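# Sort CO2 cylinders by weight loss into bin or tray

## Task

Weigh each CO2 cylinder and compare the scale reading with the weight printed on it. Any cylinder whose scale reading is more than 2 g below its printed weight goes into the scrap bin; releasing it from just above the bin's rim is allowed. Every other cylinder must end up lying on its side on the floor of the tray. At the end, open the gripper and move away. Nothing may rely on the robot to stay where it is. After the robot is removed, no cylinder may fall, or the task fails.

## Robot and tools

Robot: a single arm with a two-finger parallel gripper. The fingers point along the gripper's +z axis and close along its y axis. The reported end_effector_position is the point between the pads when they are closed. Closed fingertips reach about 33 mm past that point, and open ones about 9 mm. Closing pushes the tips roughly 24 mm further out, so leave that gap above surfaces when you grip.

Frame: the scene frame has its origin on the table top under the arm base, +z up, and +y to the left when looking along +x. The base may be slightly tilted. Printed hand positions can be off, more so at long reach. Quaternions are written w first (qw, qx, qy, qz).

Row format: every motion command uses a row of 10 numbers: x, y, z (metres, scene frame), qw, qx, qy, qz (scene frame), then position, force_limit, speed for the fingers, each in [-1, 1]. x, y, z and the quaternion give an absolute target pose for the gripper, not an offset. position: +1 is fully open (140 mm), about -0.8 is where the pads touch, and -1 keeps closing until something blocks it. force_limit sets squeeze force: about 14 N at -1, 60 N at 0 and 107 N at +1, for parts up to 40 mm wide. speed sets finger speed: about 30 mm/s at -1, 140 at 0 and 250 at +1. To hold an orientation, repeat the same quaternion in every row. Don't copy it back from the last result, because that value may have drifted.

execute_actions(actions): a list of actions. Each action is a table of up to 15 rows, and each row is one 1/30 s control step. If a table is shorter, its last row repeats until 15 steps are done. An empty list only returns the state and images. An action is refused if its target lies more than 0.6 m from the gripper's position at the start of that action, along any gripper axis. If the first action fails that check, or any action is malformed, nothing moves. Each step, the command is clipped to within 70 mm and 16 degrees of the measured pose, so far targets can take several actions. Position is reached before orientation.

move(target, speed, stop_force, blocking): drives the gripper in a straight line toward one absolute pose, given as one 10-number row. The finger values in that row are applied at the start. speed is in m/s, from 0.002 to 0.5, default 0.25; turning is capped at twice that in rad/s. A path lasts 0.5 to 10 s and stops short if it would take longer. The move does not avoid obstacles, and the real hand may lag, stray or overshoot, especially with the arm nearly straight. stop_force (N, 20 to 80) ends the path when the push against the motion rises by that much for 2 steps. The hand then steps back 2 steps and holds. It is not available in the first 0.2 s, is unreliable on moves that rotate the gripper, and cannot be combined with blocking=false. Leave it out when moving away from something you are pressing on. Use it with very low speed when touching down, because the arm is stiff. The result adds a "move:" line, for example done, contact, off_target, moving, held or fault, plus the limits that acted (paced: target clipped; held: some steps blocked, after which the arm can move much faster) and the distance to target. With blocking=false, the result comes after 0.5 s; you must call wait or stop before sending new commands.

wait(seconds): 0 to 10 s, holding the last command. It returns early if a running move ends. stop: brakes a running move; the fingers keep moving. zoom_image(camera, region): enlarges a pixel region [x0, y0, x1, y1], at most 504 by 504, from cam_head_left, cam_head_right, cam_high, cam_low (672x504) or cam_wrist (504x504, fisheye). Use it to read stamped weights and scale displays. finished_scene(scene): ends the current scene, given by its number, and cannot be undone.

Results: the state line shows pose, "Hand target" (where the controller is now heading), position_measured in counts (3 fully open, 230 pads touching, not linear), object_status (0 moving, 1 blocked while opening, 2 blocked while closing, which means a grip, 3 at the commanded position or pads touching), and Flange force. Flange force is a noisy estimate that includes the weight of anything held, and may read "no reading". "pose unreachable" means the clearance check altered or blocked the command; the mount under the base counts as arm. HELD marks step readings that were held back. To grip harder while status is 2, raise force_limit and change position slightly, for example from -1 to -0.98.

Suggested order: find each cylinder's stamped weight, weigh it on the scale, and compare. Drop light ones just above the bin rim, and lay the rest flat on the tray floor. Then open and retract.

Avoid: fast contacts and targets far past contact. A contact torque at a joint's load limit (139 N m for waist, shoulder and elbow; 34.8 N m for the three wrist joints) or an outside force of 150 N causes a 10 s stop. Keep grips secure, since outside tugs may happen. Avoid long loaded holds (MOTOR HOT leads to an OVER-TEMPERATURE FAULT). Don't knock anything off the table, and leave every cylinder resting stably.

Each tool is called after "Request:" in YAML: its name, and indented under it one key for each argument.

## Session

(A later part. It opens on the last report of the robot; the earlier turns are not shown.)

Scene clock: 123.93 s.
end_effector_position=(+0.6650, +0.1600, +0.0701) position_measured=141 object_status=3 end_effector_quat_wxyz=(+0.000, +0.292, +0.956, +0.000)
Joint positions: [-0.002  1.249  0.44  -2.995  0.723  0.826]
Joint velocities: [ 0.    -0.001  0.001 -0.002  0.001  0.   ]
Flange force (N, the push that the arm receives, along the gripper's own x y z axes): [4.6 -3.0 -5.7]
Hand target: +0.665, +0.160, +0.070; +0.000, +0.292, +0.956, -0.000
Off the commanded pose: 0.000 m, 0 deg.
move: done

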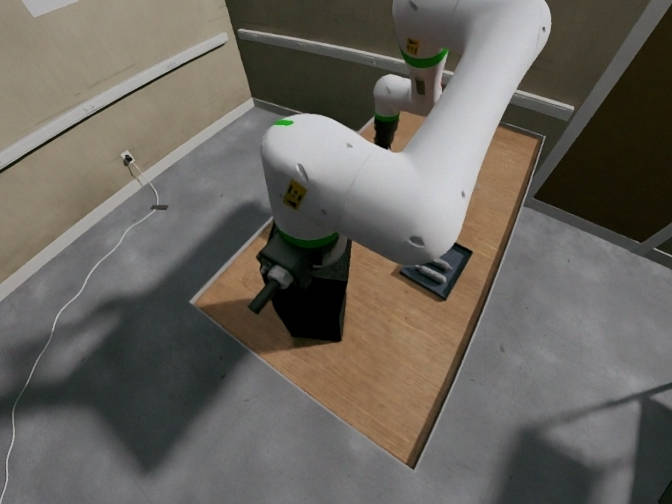

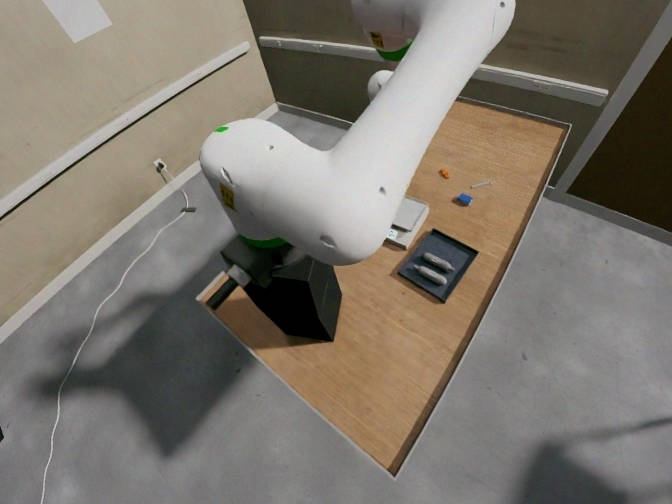

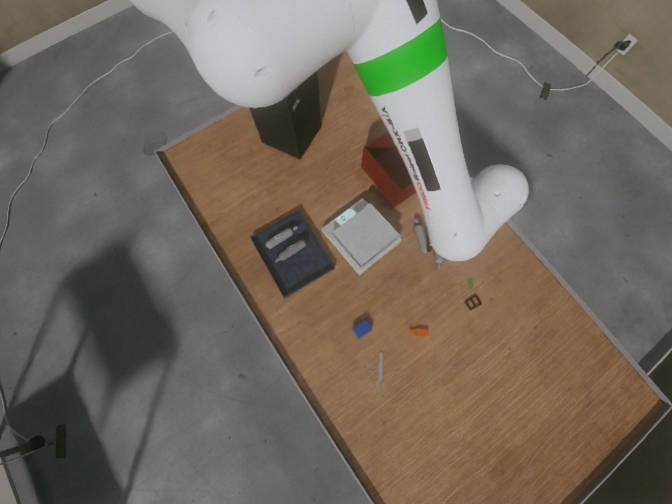

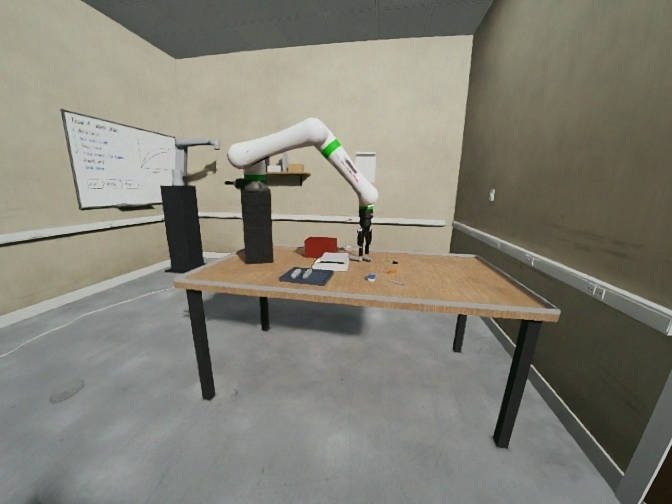

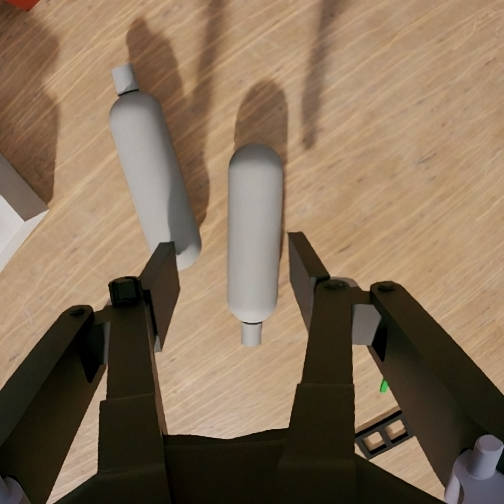

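Request:
move:
  target: [0.679,0.168,0.068,0,0.292,0.956,0,-0.28,-0.3,0]

Request:
move:
  target: [0.679,0.168,0.044,0,0.292,0.956,0,-0.28,-0.3,0]
  speed: 0.03

Request:
move:
  target: [0.704,0.205,0.044,0,0.292,0.956,0,-0.28,-0.3,0]
  speed: 0.04

Scene clock: 131.13 s.
end_effector_position=(+0.6790, +0.1680, +0.0680) position_measured=164 object_status=3 end_effector_quat_wxyz=(+0.000, +0.292, +0.956, +0.000)
Joint positions: [ 0.009  1.281  0.509 -3.001  0.759  0.823]
Joint velocities: [0.    0.002 0.002 0.    0.001 0.001]
Flange force (N, the push that the arm receives, along the gripper's own x y z axes): [4.2 -3.1 -4.1]
Hand target: +0.679, +0.168, +0.068; -0.000, +0.292, +0.956, +0.000
Off the commanded pose: 0.000 m, 0 deg.
move: done

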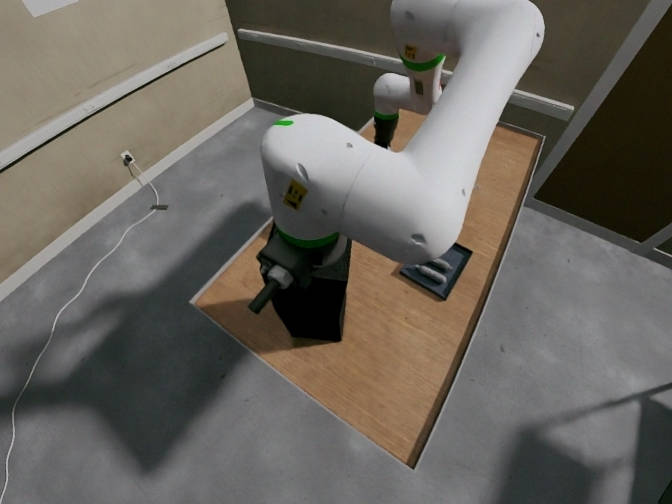

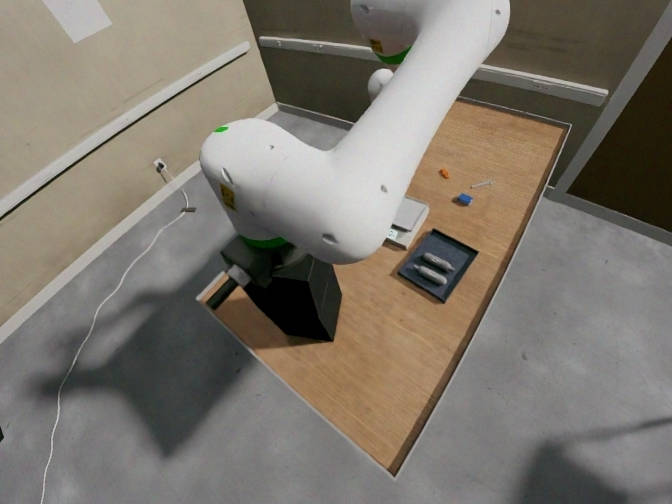

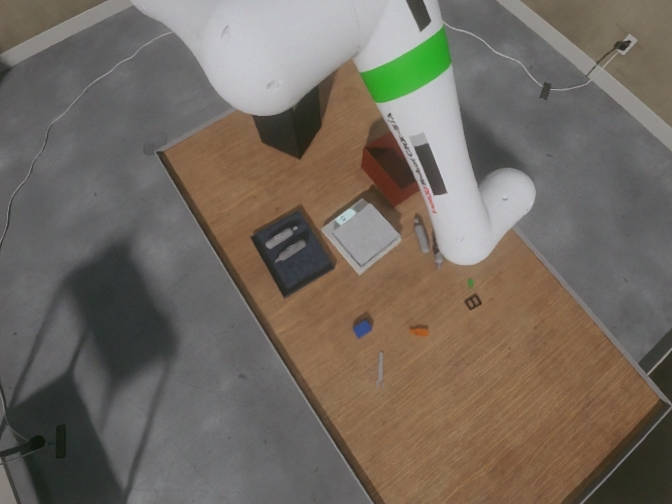

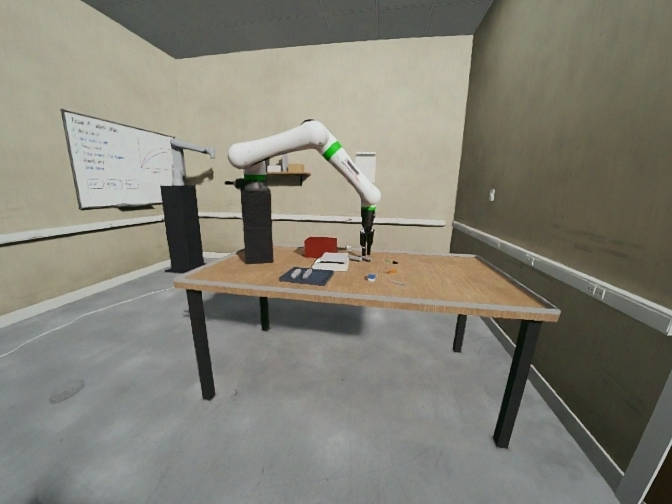

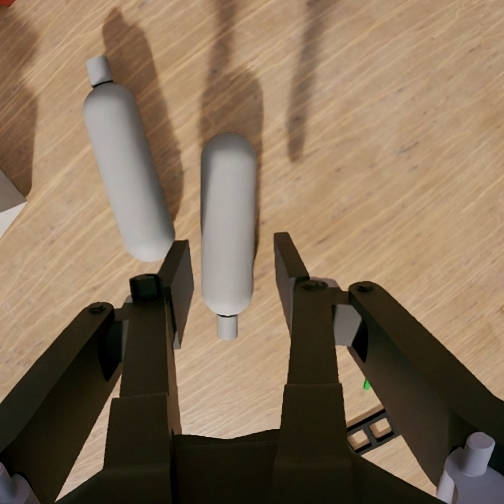

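Scene clock: 132.20 s.
end_effector_position=(+0.6790, +0.1680, +0.0440) position_measured=164 object_status=3 end_effector_quat_wxyz=(+0.000, +0.292, +0.956, +0.000)
Joint positions: [ 0.005  1.331  0.543 -2.999  0.745  0.823]
Joint velocities: [-0.     0.002  0.     0.001 -0.    -0.   ]
Flange force (N, the push that the arm receives, along the gripper's own x y z axes): [6.4 -4.4 -5.9]
Hand target: +0.679, +0.168, +0.044; +0.000, +0.292, +0.956, -0.000
Off the commanded pose: 0.000 m, 0 deg.
move: done

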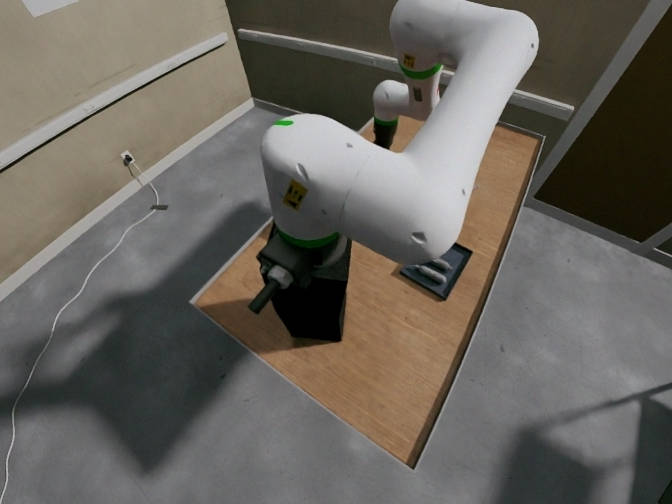

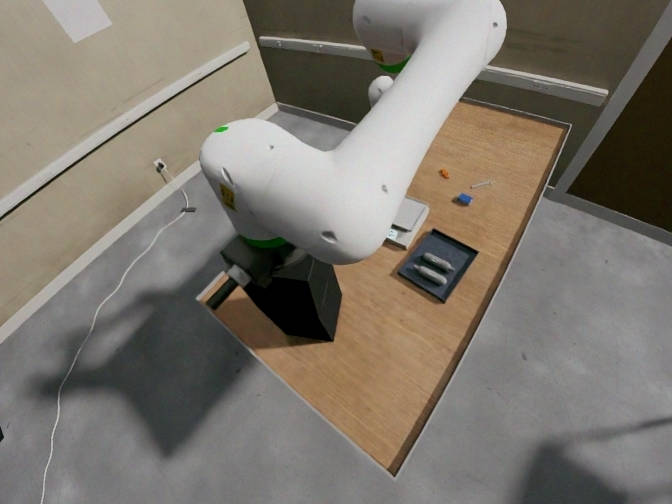

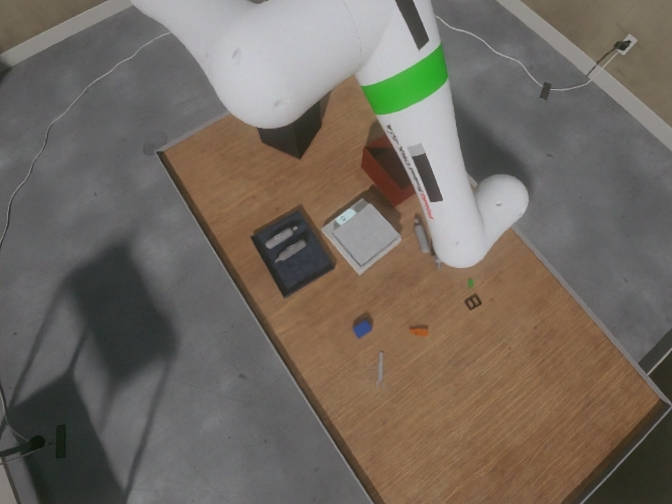

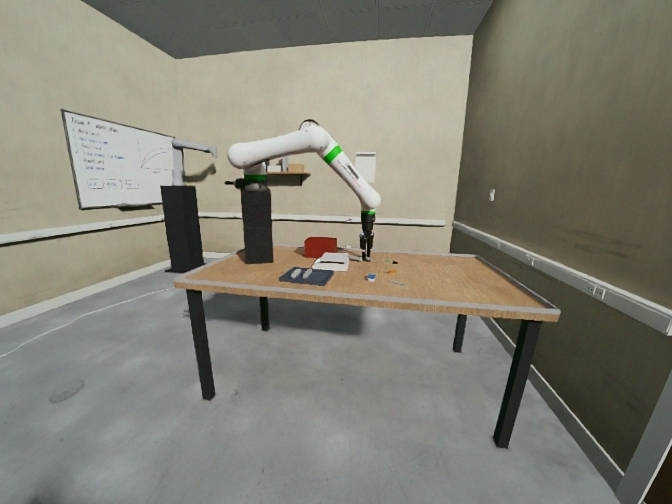

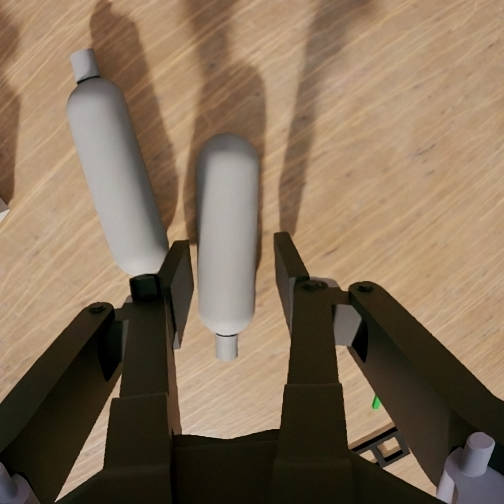

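Scene clock: 133.57 s.
end_effector_position=(+0.7040, +0.2050, +0.0439) position_measured=164 object_status=3 end_effector_quat_wxyz=(-0.000, +0.292, +0.956, -0.000)
Joint positions: [ 0.055  1.406  0.708 -3.008  0.838  0.79 ]
Joint velocities: [ 0.001  0.     0.002 -0.001  0.     0.   ]
Flange force (N, the push that the arm receives, along the gripper's own x y z axes): [0.2 1.6 -4.1]
Hand target: +0.704, +0.205, +0.044; -0.000, +0.292, +0.956, -0.000
Off the commanded pose: 0.000 m, 0 deg.
move: done

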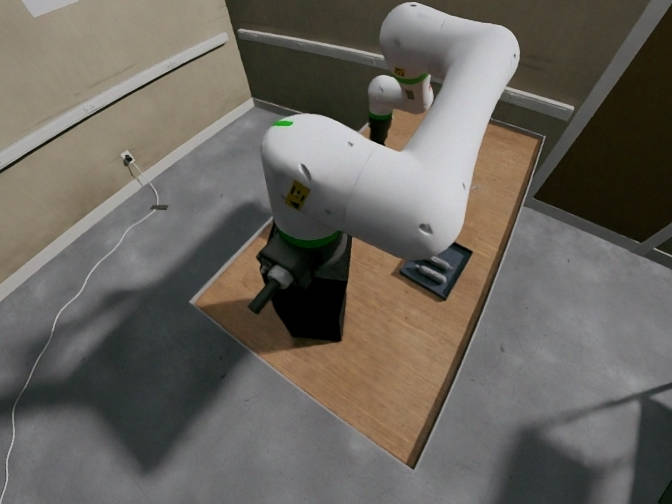

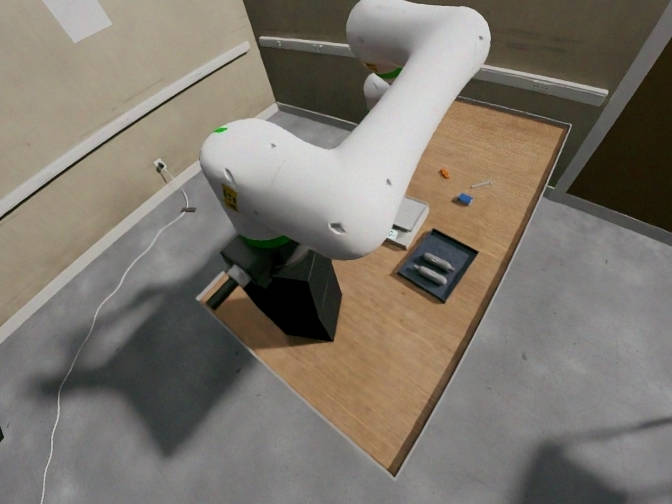

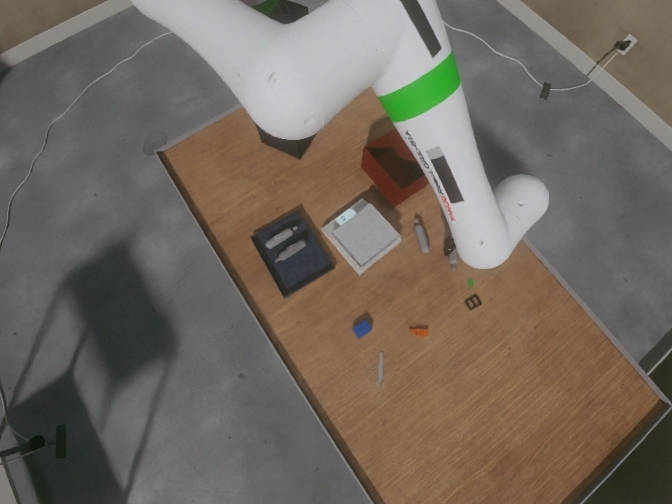

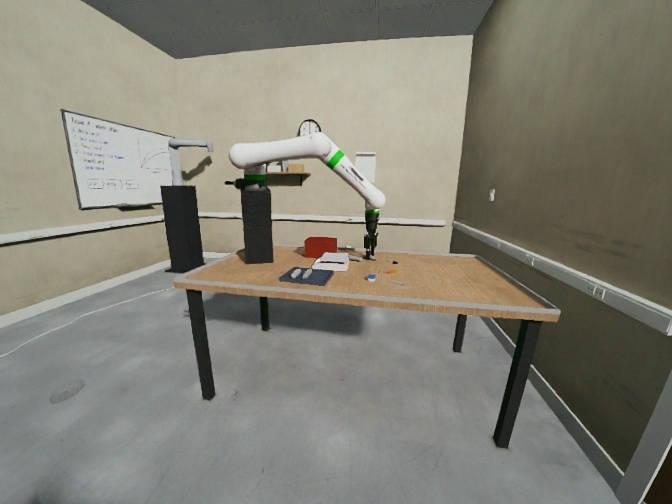

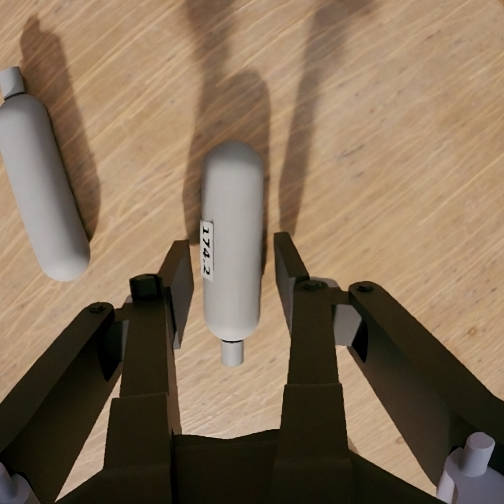

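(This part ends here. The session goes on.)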